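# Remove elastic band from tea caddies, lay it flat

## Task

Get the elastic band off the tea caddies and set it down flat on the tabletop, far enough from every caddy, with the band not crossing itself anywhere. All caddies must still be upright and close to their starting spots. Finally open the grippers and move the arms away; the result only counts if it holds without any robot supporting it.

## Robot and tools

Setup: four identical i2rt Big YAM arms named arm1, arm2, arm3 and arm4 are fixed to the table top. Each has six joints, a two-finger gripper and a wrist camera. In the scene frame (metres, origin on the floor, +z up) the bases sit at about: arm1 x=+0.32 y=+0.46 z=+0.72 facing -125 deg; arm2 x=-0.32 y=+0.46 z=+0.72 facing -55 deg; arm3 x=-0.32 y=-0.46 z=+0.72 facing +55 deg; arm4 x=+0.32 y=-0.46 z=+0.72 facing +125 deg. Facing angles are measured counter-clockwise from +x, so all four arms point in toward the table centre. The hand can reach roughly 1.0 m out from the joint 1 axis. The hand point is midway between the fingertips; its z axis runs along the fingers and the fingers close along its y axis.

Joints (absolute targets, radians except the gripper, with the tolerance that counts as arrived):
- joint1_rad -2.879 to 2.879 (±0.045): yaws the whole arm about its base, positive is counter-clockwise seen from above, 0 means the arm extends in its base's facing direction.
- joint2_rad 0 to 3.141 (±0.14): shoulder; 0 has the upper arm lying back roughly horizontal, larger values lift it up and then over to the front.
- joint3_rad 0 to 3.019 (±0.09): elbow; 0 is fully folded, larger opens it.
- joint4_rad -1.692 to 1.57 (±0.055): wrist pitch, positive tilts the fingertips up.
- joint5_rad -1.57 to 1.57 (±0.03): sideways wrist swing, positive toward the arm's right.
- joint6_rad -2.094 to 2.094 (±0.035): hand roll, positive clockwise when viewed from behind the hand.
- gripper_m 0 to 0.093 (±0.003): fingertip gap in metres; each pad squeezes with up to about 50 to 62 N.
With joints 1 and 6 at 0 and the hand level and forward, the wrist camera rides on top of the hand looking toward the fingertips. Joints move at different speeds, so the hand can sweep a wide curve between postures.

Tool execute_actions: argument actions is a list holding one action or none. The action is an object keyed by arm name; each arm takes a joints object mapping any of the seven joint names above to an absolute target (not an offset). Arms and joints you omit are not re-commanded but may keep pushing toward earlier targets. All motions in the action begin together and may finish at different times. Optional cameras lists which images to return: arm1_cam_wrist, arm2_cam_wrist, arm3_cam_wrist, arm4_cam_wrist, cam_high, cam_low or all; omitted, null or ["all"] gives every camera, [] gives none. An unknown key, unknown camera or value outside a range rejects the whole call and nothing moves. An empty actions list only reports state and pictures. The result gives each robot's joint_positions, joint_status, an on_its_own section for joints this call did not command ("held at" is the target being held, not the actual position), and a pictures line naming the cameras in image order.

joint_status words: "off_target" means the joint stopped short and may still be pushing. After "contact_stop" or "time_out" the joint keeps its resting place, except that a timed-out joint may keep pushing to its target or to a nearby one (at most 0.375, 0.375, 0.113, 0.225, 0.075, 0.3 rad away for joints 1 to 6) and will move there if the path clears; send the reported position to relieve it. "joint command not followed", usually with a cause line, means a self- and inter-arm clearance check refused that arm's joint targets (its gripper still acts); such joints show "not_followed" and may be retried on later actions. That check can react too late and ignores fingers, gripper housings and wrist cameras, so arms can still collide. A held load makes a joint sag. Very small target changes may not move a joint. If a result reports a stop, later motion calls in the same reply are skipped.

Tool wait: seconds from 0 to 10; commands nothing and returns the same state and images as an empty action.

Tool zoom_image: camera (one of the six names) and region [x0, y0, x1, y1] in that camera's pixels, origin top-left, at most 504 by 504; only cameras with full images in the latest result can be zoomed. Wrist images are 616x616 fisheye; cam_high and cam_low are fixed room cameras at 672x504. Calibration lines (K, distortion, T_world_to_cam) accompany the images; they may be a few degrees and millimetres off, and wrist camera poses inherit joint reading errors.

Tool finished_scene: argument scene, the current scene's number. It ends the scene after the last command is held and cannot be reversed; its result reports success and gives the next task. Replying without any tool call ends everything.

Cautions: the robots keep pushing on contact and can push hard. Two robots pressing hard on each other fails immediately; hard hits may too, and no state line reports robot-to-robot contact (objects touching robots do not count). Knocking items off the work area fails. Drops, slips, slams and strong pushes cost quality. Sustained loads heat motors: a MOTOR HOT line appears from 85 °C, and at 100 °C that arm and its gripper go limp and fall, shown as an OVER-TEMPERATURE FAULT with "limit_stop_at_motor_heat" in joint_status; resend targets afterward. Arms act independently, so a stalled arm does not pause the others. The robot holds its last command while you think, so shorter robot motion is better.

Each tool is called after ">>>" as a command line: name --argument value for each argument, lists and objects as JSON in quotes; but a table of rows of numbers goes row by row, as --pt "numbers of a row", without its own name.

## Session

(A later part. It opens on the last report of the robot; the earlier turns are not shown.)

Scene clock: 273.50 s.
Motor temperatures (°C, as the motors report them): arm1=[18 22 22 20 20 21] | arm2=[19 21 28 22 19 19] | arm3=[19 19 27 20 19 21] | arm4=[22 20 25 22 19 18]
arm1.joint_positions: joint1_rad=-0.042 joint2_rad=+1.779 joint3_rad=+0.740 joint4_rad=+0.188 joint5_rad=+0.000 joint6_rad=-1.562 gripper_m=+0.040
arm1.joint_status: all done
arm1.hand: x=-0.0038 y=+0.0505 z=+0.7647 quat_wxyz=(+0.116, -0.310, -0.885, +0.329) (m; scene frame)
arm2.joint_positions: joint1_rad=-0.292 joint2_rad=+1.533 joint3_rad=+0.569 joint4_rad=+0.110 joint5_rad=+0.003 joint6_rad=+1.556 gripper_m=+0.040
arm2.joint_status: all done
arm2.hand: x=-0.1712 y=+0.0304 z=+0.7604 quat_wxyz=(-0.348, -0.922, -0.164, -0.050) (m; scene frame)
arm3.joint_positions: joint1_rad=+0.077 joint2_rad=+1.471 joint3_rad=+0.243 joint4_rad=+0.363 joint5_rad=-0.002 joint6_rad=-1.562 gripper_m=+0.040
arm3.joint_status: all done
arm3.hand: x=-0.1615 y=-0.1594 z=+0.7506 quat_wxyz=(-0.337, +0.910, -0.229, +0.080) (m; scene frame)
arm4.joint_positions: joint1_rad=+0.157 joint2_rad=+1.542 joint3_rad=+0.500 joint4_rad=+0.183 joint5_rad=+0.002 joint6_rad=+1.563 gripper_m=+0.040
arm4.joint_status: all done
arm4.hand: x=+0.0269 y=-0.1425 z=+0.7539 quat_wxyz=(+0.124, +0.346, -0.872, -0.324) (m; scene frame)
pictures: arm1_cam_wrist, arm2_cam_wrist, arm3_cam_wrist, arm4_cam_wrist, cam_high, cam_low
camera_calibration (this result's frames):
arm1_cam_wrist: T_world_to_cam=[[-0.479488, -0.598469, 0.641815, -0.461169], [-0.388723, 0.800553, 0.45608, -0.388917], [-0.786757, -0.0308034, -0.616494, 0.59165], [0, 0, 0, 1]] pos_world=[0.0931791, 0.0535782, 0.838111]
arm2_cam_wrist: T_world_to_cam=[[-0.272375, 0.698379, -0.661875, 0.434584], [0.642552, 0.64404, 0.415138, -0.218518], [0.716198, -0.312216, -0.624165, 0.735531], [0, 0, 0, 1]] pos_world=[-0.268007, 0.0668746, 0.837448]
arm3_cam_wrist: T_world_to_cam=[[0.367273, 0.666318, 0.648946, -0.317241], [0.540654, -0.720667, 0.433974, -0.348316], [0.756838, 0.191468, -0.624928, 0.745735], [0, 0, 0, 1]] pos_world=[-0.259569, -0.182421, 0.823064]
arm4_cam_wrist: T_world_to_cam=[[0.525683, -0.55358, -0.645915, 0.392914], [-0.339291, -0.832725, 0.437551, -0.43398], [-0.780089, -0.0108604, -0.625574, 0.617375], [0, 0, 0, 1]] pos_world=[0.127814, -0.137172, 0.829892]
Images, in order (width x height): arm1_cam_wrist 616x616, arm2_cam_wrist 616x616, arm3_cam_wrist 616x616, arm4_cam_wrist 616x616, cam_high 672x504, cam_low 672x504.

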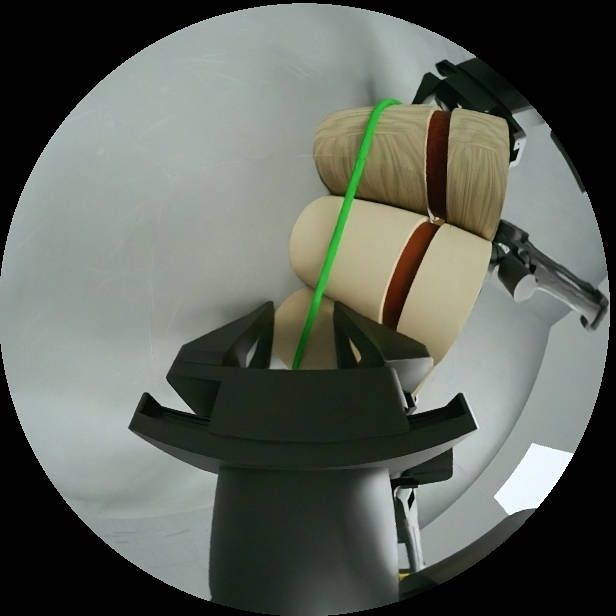

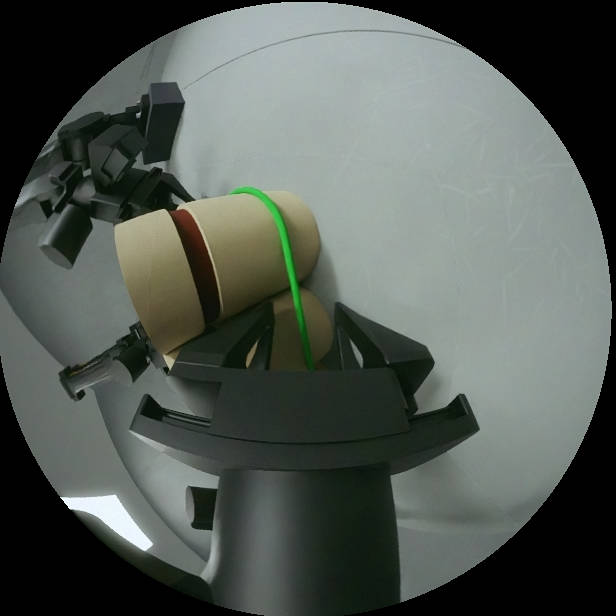

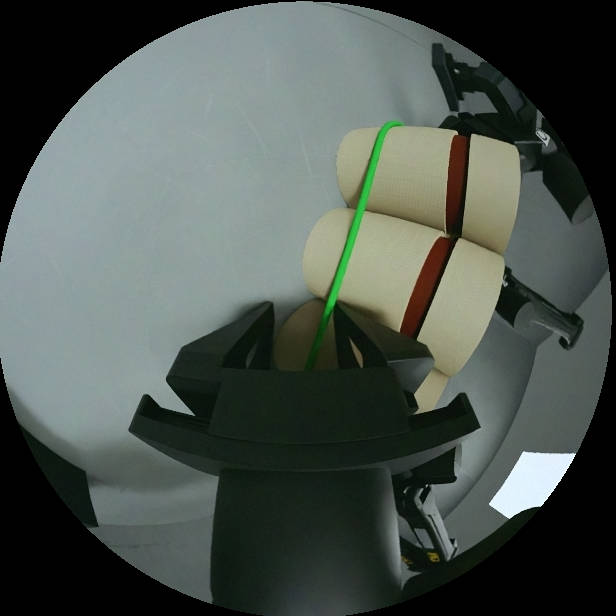

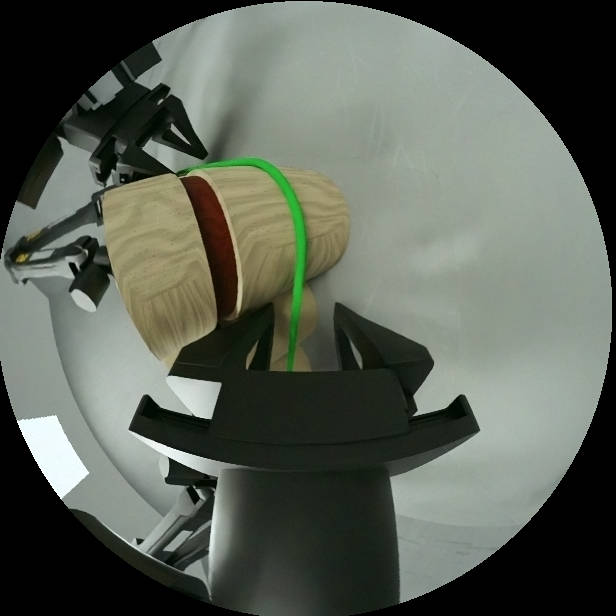

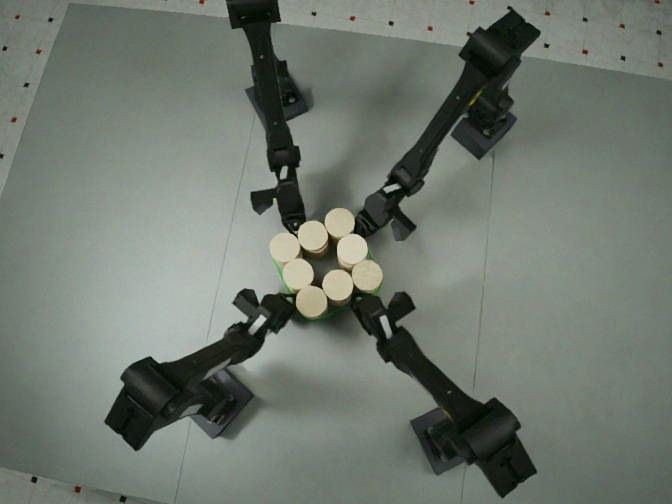

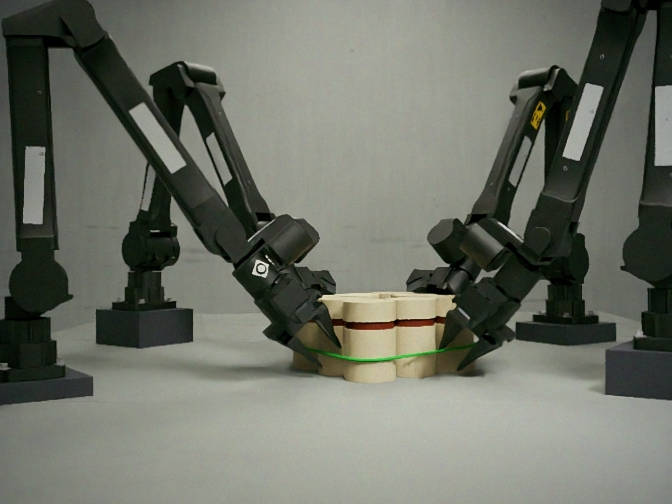

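>>> execute_actions --actions '[{"arm1":{"joints":{"gripper_m":0}},"arm2":{"joints":{"gripper_m":0}},"arm3":{"joints":{"gripper_m":0,"joint3_rad":0.283}},"arm4":{"joints":{"gripper_m":0}}}]'

Scene clock: 277.13 s.
Motor temperatures (°C, as the motors report them): arm1=[18 22 22 20 20 21] | arm2=[19 21 28 22 19 19] | arm3=[19 19 27 20 19 21] | arm4=[22 20 25 22 19 18]
arm1.joint_positions: joint1_rad=-0.042 joint2_rad=+1.779 joint3_rad=+0.740 joint4_rad=+0.189 joint5_rad=+0.000 joint6_rad=-1.562 gripper_m=+0.003
arm1.joint_status: all done
arm1.hand: x=-0.0038 y=+0.0505 z=+0.7648 quat_wxyz=(+0.116, -0.310, -0.884, +0.329) (m; scene frame)
arm2.joint_positions: joint1_rad=-0.292 joint2_rad=+1.533 joint3_rad=+0.569 joint4_rad=+0.112 joint5_rad=+0.003 joint6_rad=+1.556 gripper_m=+0.002
arm2.joint_status: all done
arm2.hand: x=-0.1710 y=+0.0301 z=+0.7607 quat_wxyz=(-0.349, -0.921, -0.164, -0.051) (m; scene frame)
arm3.joint_positions: joint1_rad=+0.077 joint2_rad=+1.471 joint3_rad=+0.261 joint4_rad=+0.367 joint5_rad=-0.001 joint6_rad=-1.562 gripper_m=+0.003
arm3.joint_status: all done
arm3.hand: x=-0.1565 y=-0.1503 z=+0.7564 quat_wxyz=(-0.346, +0.906, -0.228, +0.083) (m; scene frame)
arm4.joint_positions: joint1_rad=+0.157 joint2_rad=+1.542 joint3_rad=+0.500 joint4_rad=+0.185 joint5_rad=+0.002 joint6_rad=+1.563 gripper_m=+0.003
arm4.joint_status: all done
arm4.hand: x=+0.0267 y=-0.1424 z=+0.7541 quat_wxyz=(+0.124, +0.346, -0.872, -0.324) (m; scene frame)
pictures: arm1_cam_wrist, arm2_cam_wrist, arm3_cam_wrist, arm4_cam_wrist, cam_high, cam_low
camera_calibration (this result's frames):
arm1_cam_wrist: T_world_to_cam=[[-0.479335, -0.598278, 0.642107, -0.461495], [-0.388617, 0.800689, 0.455932, -0.38881], [-0.786902, -0.03099, -0.616299, 0.591512], [0, 0, 0, 1]] pos_world=[0.0931528, 0.0535444, 0.838148]
arm2_cam_wrist: T_world_to_cam=[[-0.271965, 0.697172, -0.663315, 0.436257], [0.641731, 0.645042, 0.414852, -0.218568], [0.717089, -0.312844, -0.622826, 0.734611], [0, 0, 0, 1]] pos_world=[-0.267873, 0.0666586, 0.837583]
arm3_cam_wrist: T_world_to_cam=[[0.360739, 0.653883, 0.665059, -0.344001], [0.535481, -0.72904, 0.426335, -0.343293], [0.763628, 0.202331, -0.613135, 0.737606], [0, 0, 0, 1]] pos_world=[-0.255335, -0.174578, 0.827391]
arm4_cam_wrist: T_world_to_cam=[[0.525181, -0.553034, -0.646791, 0.393948], [-0.33865, -0.833091, 0.437351, -0.433951], [-0.780705, -0.0106531, -0.624808, 0.616808], [0, 0, 0, 1]] pos_world=[0.127694, -0.137084, 0.829978]
Images, in order (width x height): arm1_cam_wrist 616x616, arm2_cam_wrist 616x616, arm3_cam_wrist 616x616, arm4_cam_wrist 616x616, cam_high 672x504, cam_low 672x504.

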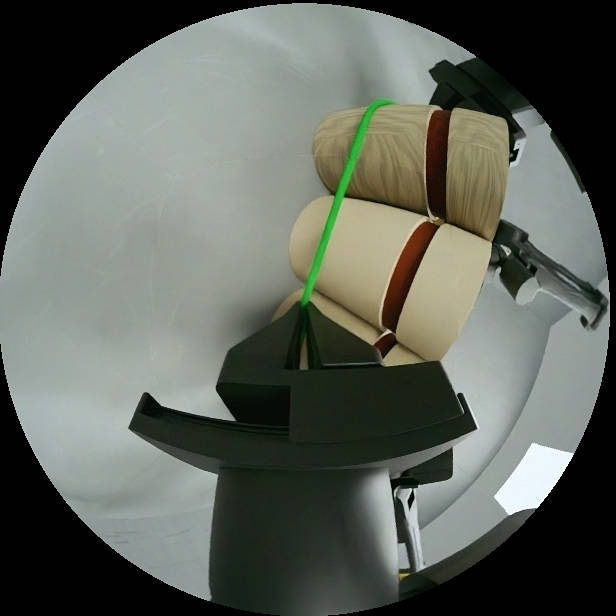

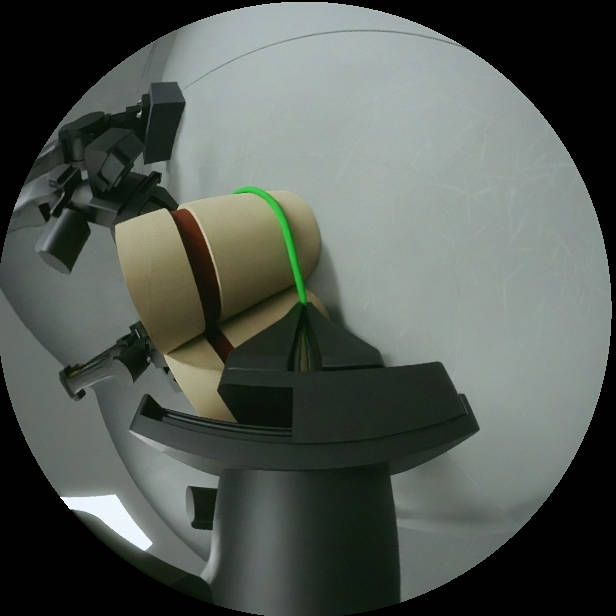

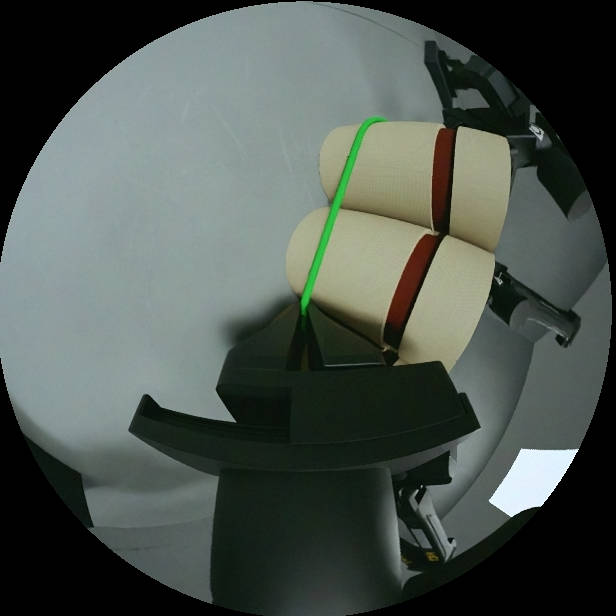

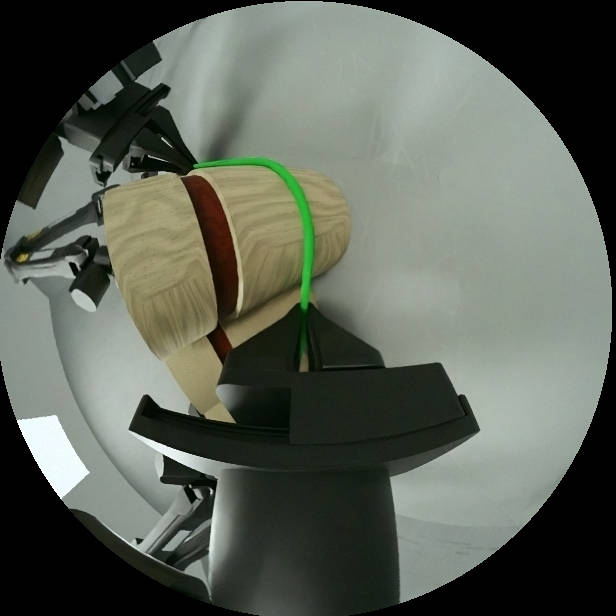

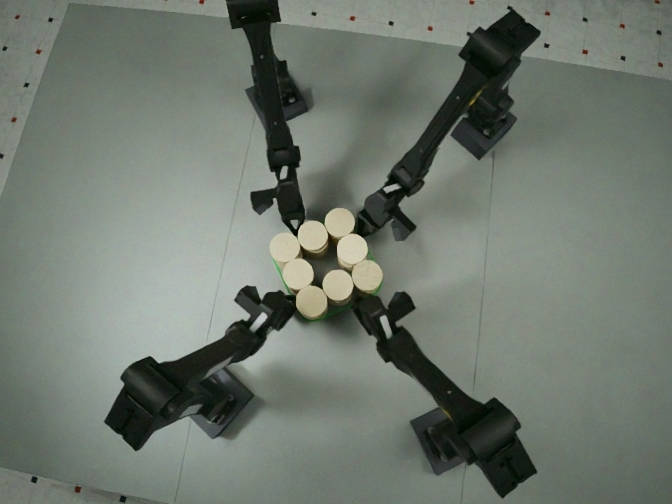

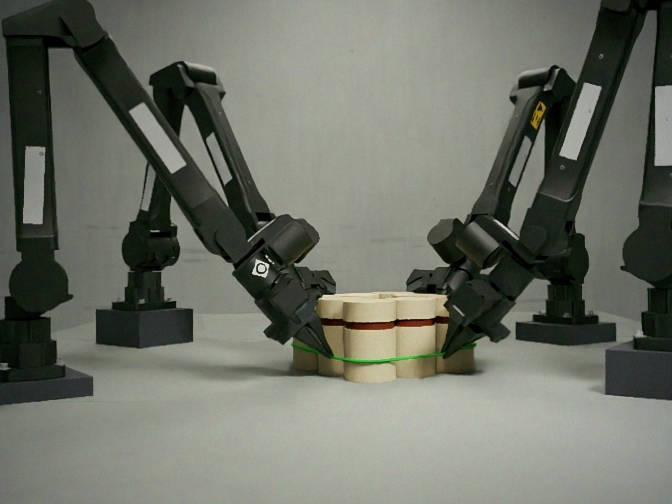

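>>> execute_actions --actions '[{"arm1":{"joints":{"joint1_rad":-0.085,"joint2_rad":1.68,"joint3_rad":0.618,"joint4_rad":0.24}},"arm2":{"joints":{"joint1_rad":-0.39,"joint2_rad":1.435,"joint3_rad":0.51,"joint4_rad":0.1}},"arm3":{"joints":{"joint1_rad":0.045,"joint2_rad":1.24,"joint3_rad":0.158,"joint4_rad":0.255}},"arm4":{"joints":{"joint1_rad":0.09,"joint2_rad":1.385,"joint3_rad":0.4,"joint4_rad":0.155}}}]' --cameras '["cam_high","cam_low"]'

>>> zoom_image --camera "cam_high" --region '[230, 170, 430, 360]'

Scene clock: 297.57 s.
Motor temperatures (°C, as the motors report them): arm1=[18 22 23 20 20 21] | arm2=[19 21 28 22 19 19] | arm3=[19 19 26 20 19 21] | arm4=[22 20 25 22 19 18]
arm1.joint_positions: joint1_rad=-0.080 joint2_rad=+1.677 joint3_rad=+0.636 joint4_rad=+0.244 joint5_rad=-0.001 joint6_rad=-1.562 gripper_m=+0.003
arm1.joint_status: all done
arm1.hand: x=-0.0011 y=+0.0844 z=+0.7863 quat_wxyz=(+0.130, -0.323, -0.869, +0.350) (m; scene frame)
arm2.joint_positions: joint1_rad=-0.380 joint2_rad=+1.438 joint3_rad=+0.524 joint4_rad=+0.110 joint5_rad=-0.011 joint6_rad=+1.556 gripper_m=+0.002
arm2.joint_status: all done
arm2.hand: x=-0.2100 y=+0.0315 z=+0.7834 quat_wxyz=(-0.372, -0.919, -0.125, -0.044) (m; scene frame)
arm3.joint_positions: joint1_rad=+0.054 joint2_rad=+1.241 joint3_rad=+0.171 joint4_rad=+0.277 joint5_rad=+0.002 joint6_rad=-1.562 gripper_m=+0.003
arm3.joint_status: all done
arm3.hand: x=-0.1640 y=-0.1814 z=+0.7836 quat_wxyz=(-0.367, +0.894, -0.237, +0.094) (m; scene frame)
arm4.joint_positions: joint1_rad=+0.099 joint2_rad=+1.384 joint3_rad=+0.411 joint4_rad=+0.172 joint5_rad=-0.005 joint6_rad=+1.563 gripper_m=+0.003
arm4.joint_status: all done
arm4.hand: x=+0.0622 y=-0.1481 z=+0.7819 quat_wxyz=(+0.127, +0.318, -0.871, -0.352) (m; scene frame)
pictures: cam_high, cam_low
Images, in order (width x height): cam_high 672x504, cam_low 672x504.

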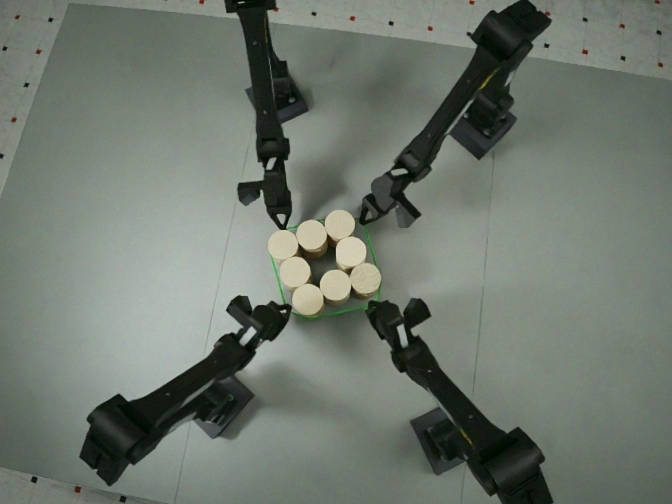

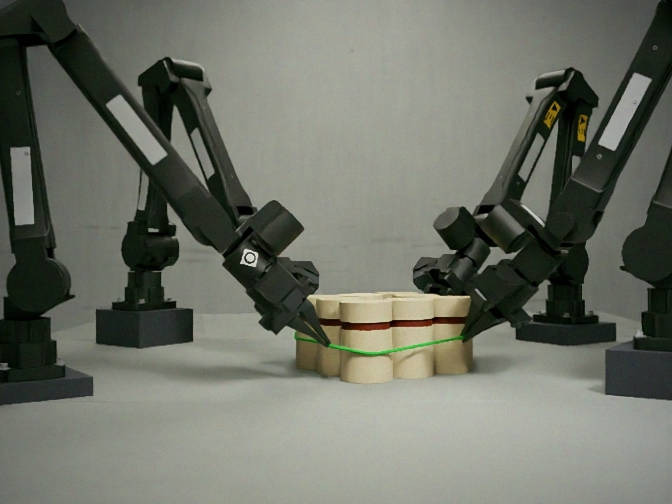

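Region (230, 170, 430, 360) of cam_high's 672x504 image, scaled by 2.520, with more detail than that image has; it fills the top 479 rows of this view, and the rest is white.

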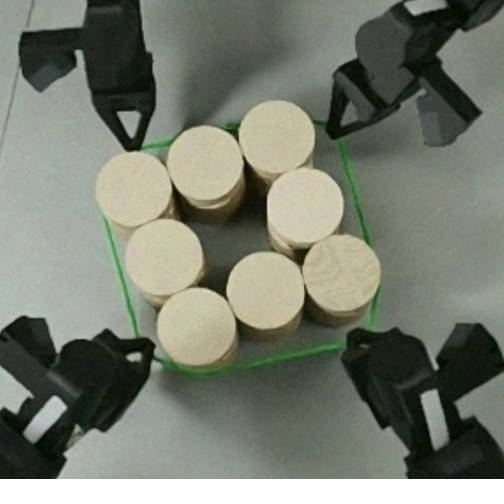

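>>> execute_actions --actions '[{"arm1":{"joints":{"joint1_rad":-0.225,"joint2_rad":1.665,"joint3_rad":0.565,"joint4_rad":0.225}},"arm2":{"joints":{"joint1_rad":-0.53,"joint2_rad":1.49,"joint3_rad":0.55,"joint4_rad":0.07}},"arm3":{"joints":{"joint1_rad":-0.175,"joint2_rad":1.165,"joint3_rad":0.085,"joint4_rad":0.195}},"arm4":{"joints":{"joint1_rad":-0.082,"joint2_rad":1.39,"joint3_rad":0.385,"joint4_rad":0.125}}}]' --cameras '["cam_high","cam_low"]'

>>> zoom_image --camera "cam_high" --region '[230, 170, 430, 360]'

Scene clock: 313.97 s.
Motor temperatures (°C, as the motors report them): arm1=[18 22 22 20 20 21] | arm2=[19 21 26 21 20 19] | arm3=[19 19 25 20 19 21] | arm4=[22 20 24 22 19 18]
arm1.joint_positions: joint1_rad=-0.194 joint2_rad=+1.657 joint3_rad=+0.602 joint4_rad=+0.252 joint5_rad=-0.022 joint6_rad=-1.564 gripper_m=+0.003
arm1.joint_status: all done
arm1.hand: x=-0.0295 y=+0.1296 z=+0.7851 quat_wxyz=(+0.141, -0.368, -0.853, +0.343) (m; scene frame)
arm2.joint_positions: joint1_rad=-0.482 joint2_rad=+1.480 joint3_rad=+0.548 joint4_rad=+0.094 joint5_rad=-0.035 joint6_rad=+1.556 gripper_m=+0.002
arm2.joint_status: joint1_rad time_out (moved -0.102 of -0.150); the others done
arm2.on_its_own: joint1_rad reads -0.482 and still pushes toward -0.530 since a time_out
arm2.hand: x=-0.2494 y=+0.0181 z=+0.7738 quat_wxyz=(-0.359, -0.929, -0.083, -0.036) (m; scene frame)
arm3.joint_positions: joint1_rad=-0.147 joint2_rad=+1.158 joint3_rad=+0.128 joint4_rad=+0.237 joint5_rad=-0.018 joint6_rad=-1.566 gripper_m=+0.003
arm3.joint_status: all done
arm3.hand: x=-0.1259 y=-0.2294 z=+0.7851 quat_wxyz=(-0.359, +0.868, -0.320, +0.122) (m; scene frame)
arm4.joint_positions: joint1_rad=-0.040 joint2_rad=+1.384 joint3_rad=+0.407 joint4_rad=+0.155 joint5_rad=-0.031 joint6_rad=+1.563 gripper_m=+0.003
arm4.joint_status: all done
arm4.hand: x=+0.1071 y=-0.1219 z=+0.7776 quat_wxyz=(+0.111, +0.262, -0.894, -0.347) (m; scene frame)
pictures: cam_high, cam_low
Images, in order (width x height): cam_high 672x504, cam_low 672x504.

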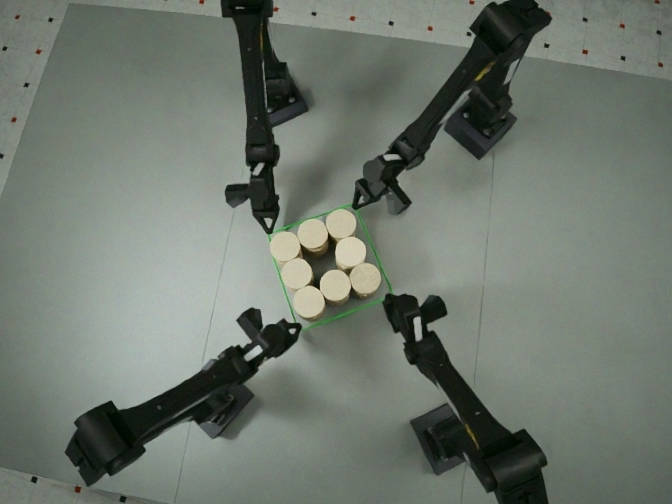

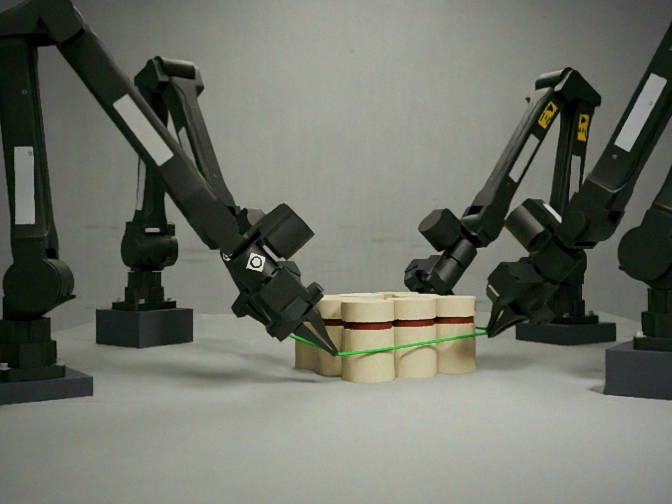

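Region (230, 170, 430, 360) of cam_high's 672x504 image, scaled by 2.520, with more detail than that image has; it fills the top 479 rows of this view, and the rest is white.

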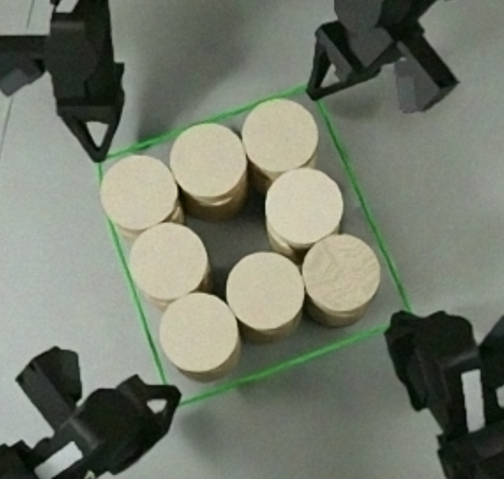

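>>> execute_actions --actions '[{"arm1":{"joints":{"joint1_rad":-0.24,"joint2_rad":1.54,"joint3_rad":0.605,"joint4_rad":0.04}},"arm2":{"joints":{"joint1_rad":-0.575,"joint2_rad":1.375,"joint3_rad":0.605,"joint4_rad":-0.115}},"arm3":{"joints":{"joint1_rad":-0.175,"joint2_rad":0.92,"joint3_rad":0.165,"joint4_rad":-0.155}},"arm4":{"joints":{"joint1_rad":-0.082,"joint2_rad":1.257,"joint3_rad":0.455,"joint4_rad":-0.09}}}]' --cameras '["cam_high","cam_low"]'

>>> zoom_image --camera "cam_high" --region '[230, 170, 430, 360]'

Scene clock: 331.10 s.
Motor temperatures (°C, as the motors report them): arm1=[18 22 21 20 21 21] | arm2=[19 21 26 21 22 19] | arm3=[19 19 25 19 20 21] | arm4=[22 20 23 22 20 18]
arm1.joint_positions: joint1_rad=-0.198 joint2_rad=+1.520 joint3_rad=+0.638 joint4_rad=+0.083 joint5_rad=-0.022 joint6_rad=-1.565 gripper_m=+0.003
arm1.joint_status: all done
arm1.hand: x=-0.0334 y=+0.1280 z=+0.8338 quat_wxyz=(+0.143, -0.369, -0.851, +0.345) (m; scene frame)
arm2.joint_positions: joint1_rad=-0.512 joint2_rad=+1.360 joint3_rad=+0.594 joint4_rad=-0.082 joint5_rad=-0.044 joint6_rad=+1.556 gripper_m=+0.002
arm2.joint_status: joint1_rad time_out (moved -0.031 of -0.093); the others done
arm2.on_its_own: joint1_rad reads -0.512 and still pushes toward -0.575 since a time_out
arm2.hand: x=-0.2611 y=+0.0173 z=+0.8151 quat_wxyz=(-0.354, -0.932, -0.070, -0.034) (m; scene frame)
arm3.joint_positions: joint1_rad=-0.147 joint2_rad=+0.915 joint3_rad=+0.187 joint4_rad=-0.097 joint5_rad=-0.019 joint6_rad=-1.566 gripper_m=+0.003
arm3.joint_status: joint4_rad time_out (moved -0.333 of -0.392); the others done
arm3.on_its_own: joint4_rad reads -0.097 and still pushes toward -0.155 since a time_out
arm3.hand: x=-0.1291 y=-0.2329 z=+0.8205 quat_wxyz=(-0.346, +0.874, -0.322, +0.117) (m; scene frame)
arm4.joint_positions: joint1_rad=-0.040 joint2_rad=+1.246 joint3_rad=+0.466 joint4_rad=-0.045 joint5_rad=-0.033 joint6_rad=+1.563 gripper_m=+0.003
arm4.joint_status: all done
arm4.hand: x=+0.1045 y=-0.1183 z=+0.8210 quat_wxyz=(+0.111, +0.262, -0.894, -0.346) (m; scene frame)
pictures: cam_high, cam_low
Images, in order (width x height): cam_high 672x504, cam_low 672x504.

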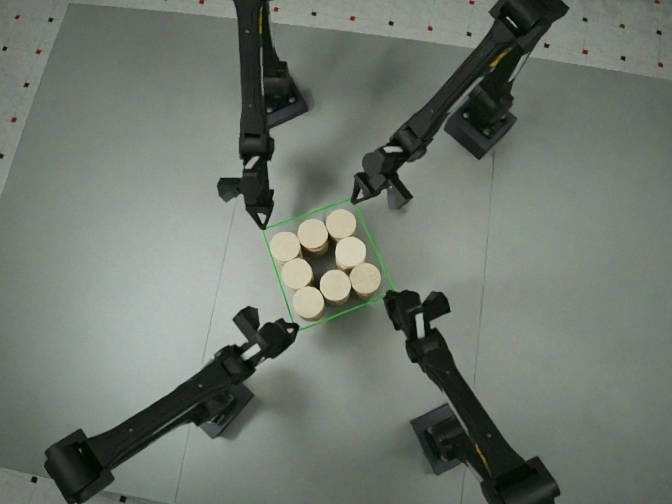

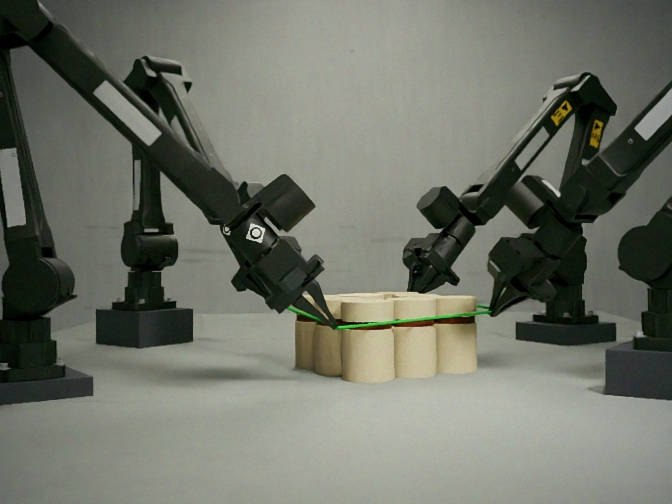

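Region (230, 170, 430, 360) of cam_high's 672x504 image, scaled by 2.520, with more detail than that image has; it fills the top 479 rows of this view, and the rest is white.

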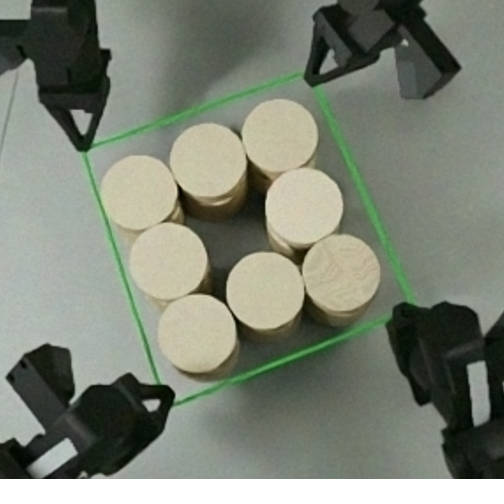

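>>> execute_actions --actions '[{"arm1":{"joints":{"joint2_rad":1.335,"joint3_rad":0.72,"joint4_rad":-0.295}},"arm2":{"joints":{"joint2_rad":1.19,"joint3_rad":0.76,"joint4_rad":-0.445}},"arm3":{"joints":{"joint2_rad":0.648,"joint3_rad":0.365,"joint4_rad":-0.62}},"arm4":{"joints":{"joint2_rad":1.03,"joint3_rad":0.6,"joint4_rad":-0.47}}}]' --cameras '["cam_high","cam_low"]'

Scene clock: 345.53 s.
Motor temperatures (°C, as the motors report them): arm1=[18 22 21 20 21 21] | arm2=[19 21 27 21 24 19] | arm3=[19 19 26 19 20 21] | arm4=[22 20 24 22 21 18]
arm1.joint_positions: joint1_rad=-0.198 joint2_rad=+1.317 joint3_rad=+0.745 joint4_rad=-0.247 joint5_rad=-0.024 joint6_rad=-1.566 gripper_m=+0.003
arm1.joint_status: all done
arm1.hand: x=-0.0309 y=+0.1290 z=+0.9202 quat_wxyz=(+0.138, -0.370, -0.855, +0.337) (m; scene frame)
arm2.joint_positions: joint1_rad=-0.512 joint2_rad=+1.180 joint3_rad=+0.743 joint4_rad=-0.415 joint5_rad=-0.045 joint6_rad=+1.556 gripper_m=+0.002
arm2.joint_status: all done
arm2.on_its_own: joint1_rad reads -0.512 and still pushes toward -0.575 since a time_out
arm2.hand: x=-0.2601 y=+0.0165 z=+0.9088 quat_wxyz=(-0.352, -0.933, -0.070, -0.034) (m; scene frame)
arm3.joint_positions: joint1_rad=-0.147 joint2_rad=+0.646 joint3_rad=+0.369 joint4_rad=-0.558 joint5_rad=-0.019 joint6_rad=-1.567 gripper_m=+0.003
arm3.joint_status: joint4_rad time_out (moved -0.461 of -0.523); the others done
arm3.on_its_own: joint4_rad reads -0.558 and still pushes toward -0.620 since a time_out
arm3.hand: x=-0.1316 y=-0.2361 z=+0.9090 quat_wxyz=(-0.341, +0.876, -0.322, +0.115) (m; scene frame)
arm4.joint_positions: joint1_rad=-0.040 joint2_rad=+1.028 joint3_rad=+0.601 joint4_rad=-0.417 joint5_rad=-0.034 joint6_rad=+1.563 gripper_m=+0.003
arm4.joint_status: all done
arm4.hand: x=+0.1084 y=-0.1255 z=+0.9068 quat_wxyz=(+0.109, +0.264, -0.897, -0.337) (m; scene frame)
pictures: cam_high, cam_low
Images, in order (width x height): cam_high 672x504, cam_low 672x504.

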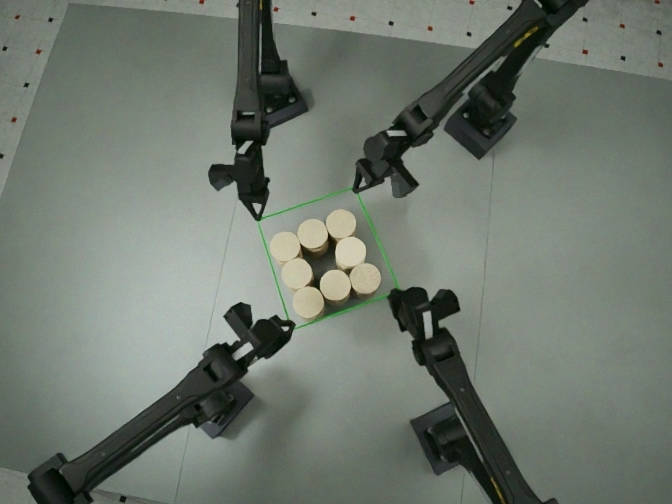

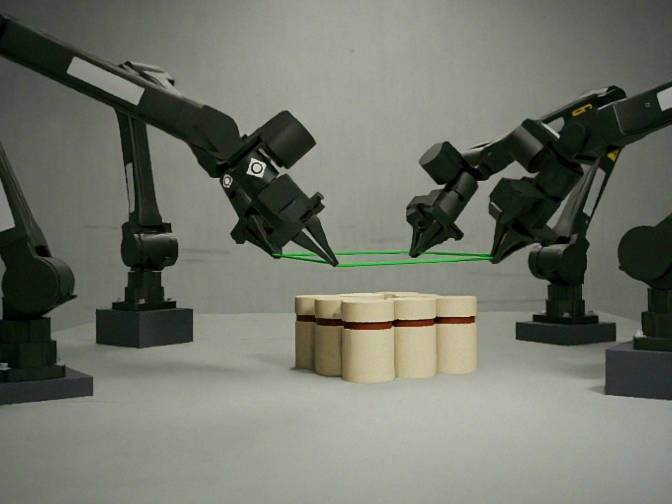

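>>> execute_actions --actions '[{"arm1":{"joints":{"joint1_rad":0.42,"joint2_rad":0.984,"joint3_rad":0.547,"joint4_rad":-0.413}},"arm2":{"joints":{"joint1_rad":0.09,"joint2_rad":1.331,"joint3_rad":0.96,"joint4_rad":-0.453}},"arm3":{"joints":{"joint1_rad":-0.32,"joint2_rad":1.257,"joint3_rad":0.785,"joint4_rad":-0.36}},"arm4":{"joints":{"joint1_rad":-0.44,"joint2_rad":0.746,"joint3_rad":0.53,"joint4_rad":-0.64}}}]' --cameras '["cam_high","cam_low"]'

Scene clock: 367.93 s.
Motor temperatures (°C, as the motors report them): arm1=[18 22 22 20 21 21] | arm2=[19 21 29 21 25 19] | arm3=[19 19 29 19 20 21] | arm4=[22 20 25 22 22 18]
arm1.joint_positions: joint1_rad=+0.411 joint2_rad=+0.978 joint3_rad=+0.559 joint4_rad=-0.392 joint5_rad=+0.002 joint6_rad=-1.566 gripper_m=+0.003
arm1.joint_status: all done
arm1.hand: x=+0.2369 y=+0.0827 z=+0.9409 quat_wxyz=(+0.041, -0.102, -0.925, +0.364) (m; scene frame)
arm2.joint_positions: joint1_rad=+0.095 joint2_rad=+1.332 joint3_rad=+0.925 joint4_rad=-0.432 joint5_rad=-0.004 joint6_rad=+1.556 gripper_m=+0.001
arm2.joint_status: all done
arm2.hand: x=+0.0211 y=+0.0762 z=+0.9265 quat_wxyz=(-0.336, -0.870, -0.339, -0.121) (m; scene frame)
arm3.joint_positions: joint1_rad=-0.310 joint2_rad=+1.251 joint3_rad=+0.764 joint4_rad=-0.355 joint5_rad=-0.002 joint6_rad=-1.568 gripper_m=+0.003
arm3.joint_status: all done
arm3.hand: x=+0.0390 y=-0.1587 z=+0.9323 quat_wxyz=(-0.324, +0.846, -0.396, +0.149) (m; scene frame)
arm4.joint_positions: joint1_rad=-0.421 joint2_rad=+0.743 joint3_rad=+0.535 joint4_rad=-0.619 joint5_rad=-0.015 joint6_rad=+1.563 gripper_m=+0.003
arm4.joint_status: all done
arm4.hand: x=+0.2619 y=-0.1357 z=+0.9364 quat_wxyz=(+0.035, +0.086, -0.928, -0.361) (m; scene frame)
pictures: cam_high, cam_low
Images, in order (width x height): cam_high 672x504, cam_low 672x504.

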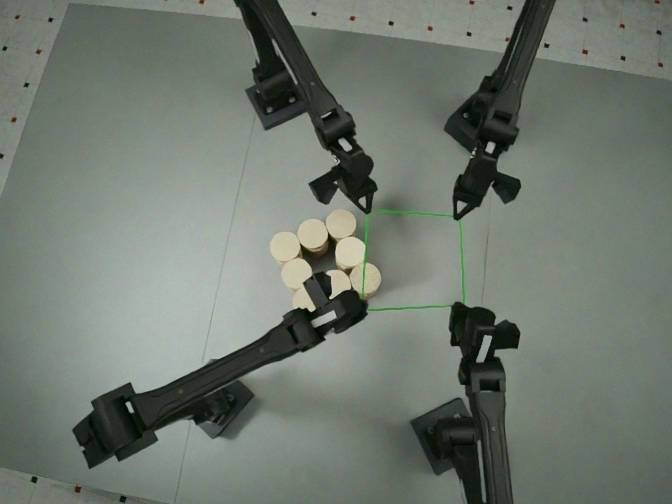

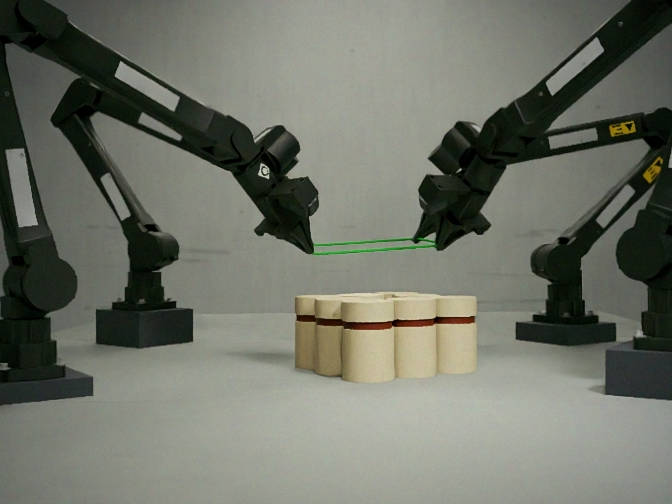

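>>> execute_actions --actions '[{"arm1":{"joints":{"joint1_rad":0.67,"joint2_rad":1.03,"joint3_rad":0.547,"joint4_rad":-0.35}},"arm2":{"joints":{"joint1_rad":0.26,"joint2_rad":1.57,"joint3_rad":1.2,"joint4_rad":-0.445}},"arm3":{"joints":{"joint1_rad":-0.42,"joint2_rad":1.53,"joint3_rad":1.055,"joint4_rad":-0.35}},"arm4":{"joints":{"joint1_rad":-0.68,"joint2_rad":0.82,"joint3_rad":0.53,"joint4_rad":-0.55}}}]' --cameras '[]'

>>> execute_actions --actions '[{"arm1":{"joints":{"joint1_rad":0.995,"joint2_rad":1.135,"joint3_rad":0.549,"joint4_rad":-0.255}},"arm2":{"joints":{"joint1_rad":0.37,"joint2_rad":1.807,"joint3_rad":1.45,"joint4_rad":-0.45}},"arm3":{"joints":{"joint1_rad":-0.483,"joint2_rad":1.805,"joint3_rad":1.33,"joint4_rad":-0.35}},"arm4":{"joints":{"joint1_rad":-0.978,"joint2_rad":0.951,"joint3_rad":0.54,"joint4_rad":-0.42}}}]'

Scene clock: 378.47 s.
Motor temperatures (°C, as the motors report them): arm1=[18 21 23 20 21 21] | arm2=[19 21 31 21 23 19] | arm3=[19 19 30 19 20 21] | arm4=[22 20 26 22 21 18]
arm1.joint_positions: joint1_rad=+0.673 joint2_rad=+1.021 joint3_rad=+0.552 joint4_rad=-0.359 joint5_rad=+0.001 joint6_rad=-1.566 gripper_m=+0.003
arm1.joint_status: all done
arm1.hand: x=+0.3374 y=+0.0702 z=+0.9272 quat_wxyz=(-0.009, +0.019, -0.933, +0.358) (m; scene frame)
arm2.joint_positions: joint1_rad=+0.261 joint2_rad=+1.574 joint3_rad=+1.147 joint4_rad=-0.434 joint5_rad=+0.004 joint6_rad=+1.556 gripper_m=+0.001
arm2.joint_status: all done
arm2.hand: x=+0.1453 y=+0.0822 z=+0.9095 quat_wxyz=(-0.316, -0.844, -0.410, -0.141) (m; scene frame)
arm3.joint_positions: joint1_rad=-0.409 joint2_rad=+1.516 joint3_rad=+1.019 joint4_rad=-0.352 joint5_rad=-0.005 joint6_rad=-1.568 gripper_m=+0.003
arm3.joint_status: all done
arm3.hand: x=+0.1481 y=-0.1398 z=+0.9286 quat_wxyz=(-0.314, +0.827, -0.437, +0.162) (m; scene frame)
arm4.joint_positions: joint1_rad=-0.678 joint2_rad=+0.822 joint3_rad=+0.531 joint4_rad=-0.568 joint5_rad=-0.004 joint6_rad=+1.563 gripper_m=+0.003
arm4.joint_status: all done
arm4.hand: x=+0.3492 y=-0.1204 z=+0.9183 quat_wxyz=(-0.016, -0.036, -0.937, -0.347) (m; scene frame)
pictures: none
No camera images: the call's "cameras" was empty. Leave "cameras" out to get every camera's image.

Scene clock: 379.57 s.
Motor temperatures (°C, as the motors report them): arm1=[18 21 23 20 21 21] | arm2=[19 21 31 21 23 19] | arm3=[19 19 31 19 20 21] | arm4=[22 20 26 22 21 18]
arm1.joint_positions: joint1_rad=+0.990 joint2_rad=+1.132 joint3_rad=+0.552 joint4_rad=-0.260 joint5_rad=+0.004 joint6_rad=-1.566 gripper_m=+0.003
arm1.joint_status: all done
arm1.hand: x=+0.4634 y=+0.0791 z=+0.9017 quat_wxyz=(-0.064, +0.166, -0.921, +0.347) (m; scene frame)
arm2.joint_positions: joint1_rad=+0.378 joint2_rad=+1.812 joint3_rad=+1.393 joint4_rad=-0.441 joint5_rad=+0.001 joint6_rad=+1.556 gripper_m=+0.001
arm2.joint_status: all done
arm2.hand: x=+0.2613 y=+0.0917 z=+0.8842 quat_wxyz=(-0.307, -0.818, -0.459, -0.160) (m; scene frame)
arm3.joint_positions: joint1_rad=-0.474 joint2_rad=+1.789 joint3_rad=+1.289 joint4_rad=-0.352 joint5_rad=-0.002 joint6_rad=-1.568 gripper_m=+0.003
arm3.joint_status: all done
arm3.hand: x=+0.2542 y=-0.1203 z=+0.9004 quat_wxyz=(-0.307, +0.813, -0.465, +0.172) (m; scene frame)
arm4.joint_positions: joint1_rad=-0.973 joint2_rad=+0.957 joint3_rad=+0.531 joint4_rad=-0.432 joint5_rad=-0.004 joint6_rad=+1.563 gripper_m=+0.003
arm4.joint_status: all done
arm4.hand: x=+0.4569 y=-0.1182 z=+0.8955 quat_wxyz=(-0.067, -0.173, -0.921, -0.342) (m; scene frame)
pictures: arm1_cam_wrist, arm2_cam_wrist, arm3_cam_wrist, arm4_cam_wrist, cam_high, cam_low
camera_calibration (this result's frames):
arm1_cam_wrist: T_world_to_cam=[[0.263274, -0.71442, 0.648298, -0.648811], [-0.889604, 0.0801899, 0.449637, 0.00221972], [-0.373217, -0.695107, -0.614439, 0.903539], [0, 0, 0, 1]] pos_world=[0.510006, 0.164354, 0.974795]
arm2_cam_wrist: T_world_to_cam=[[-0.65356, 0.383352, -0.65261, 0.711797], [0.10692, 0.900359, 0.421808, -0.476811], [0.749284, 0.2059, -0.629427, 0.470707], [0, 0, 0, 1]] pos_world=[0.16349, 0.0595139, 0.961924]
arm3_cam_wrist: T_world_to_cam=[[0.652514, 0.376232, 0.657781, -0.708564], [0.0818917, -0.897967, 0.432376, -0.513166], [0.753339, -0.228264, -0.616746, 0.460241], [0, 0, 0, 1]] pos_world=[0.157655, -0.0891652, 0.971812]
arm4_cam_wrist: T_world_to_cam=[[-0.274035, -0.710223, -0.64845, 0.620884], [-0.897385, -0.0536328, 0.437977, 0.0168766], [-0.34584, 0.701931, -0.622646, 0.924867], [0, 0, 0, 1]] pos_world=[0.505145, -0.207322, 0.971086]
Images, in order (width x height): arm1_cam_wrist 616x616, arm2_cam_wrist 616x616, arm3_cam_wrist 616x616, arm4_cam_wrist 616x616, cam_high 672x504, cam_low 672x504.

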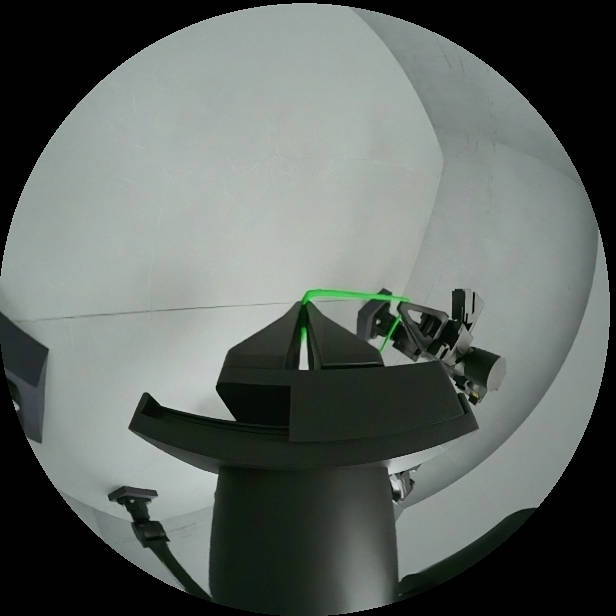

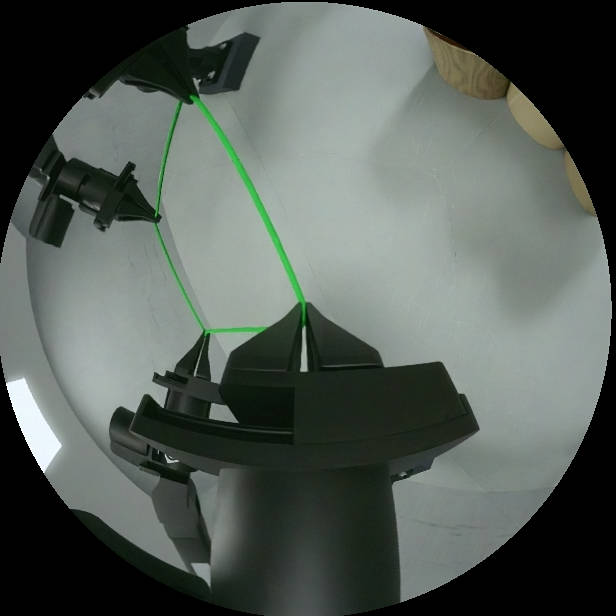

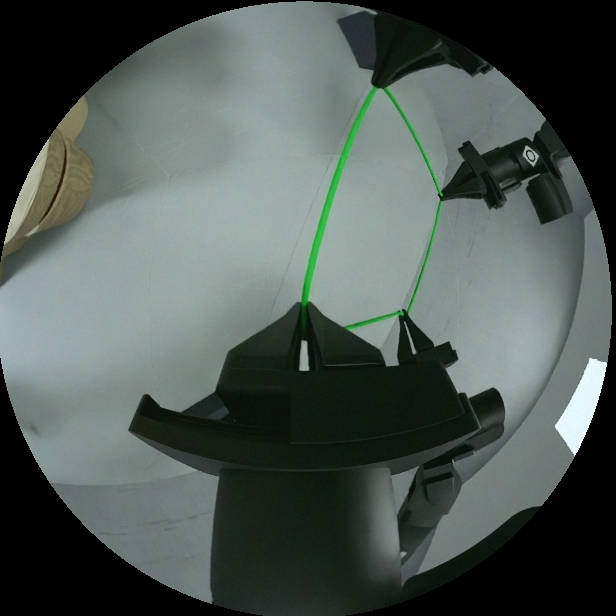

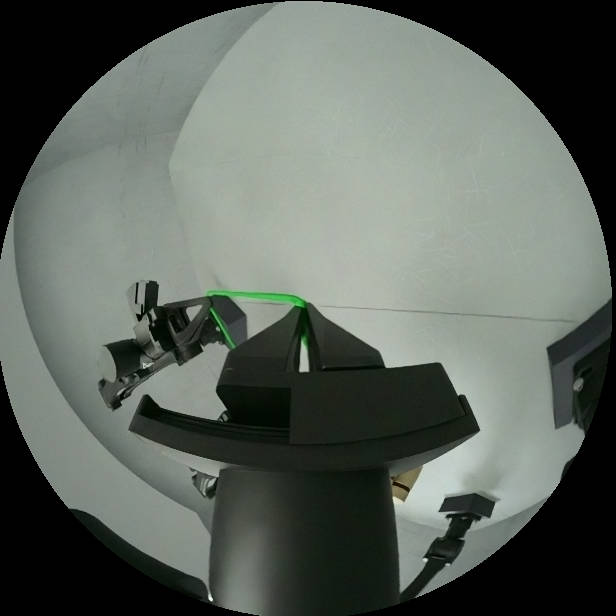

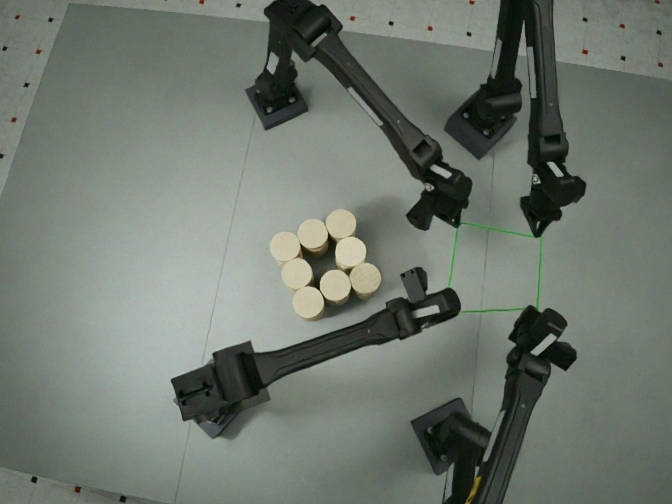

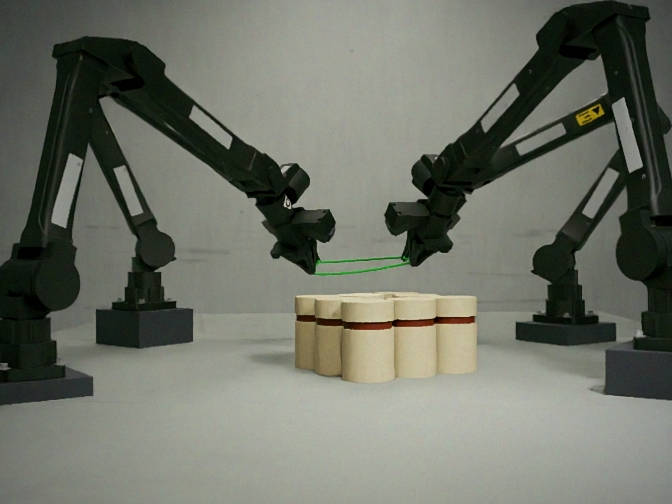

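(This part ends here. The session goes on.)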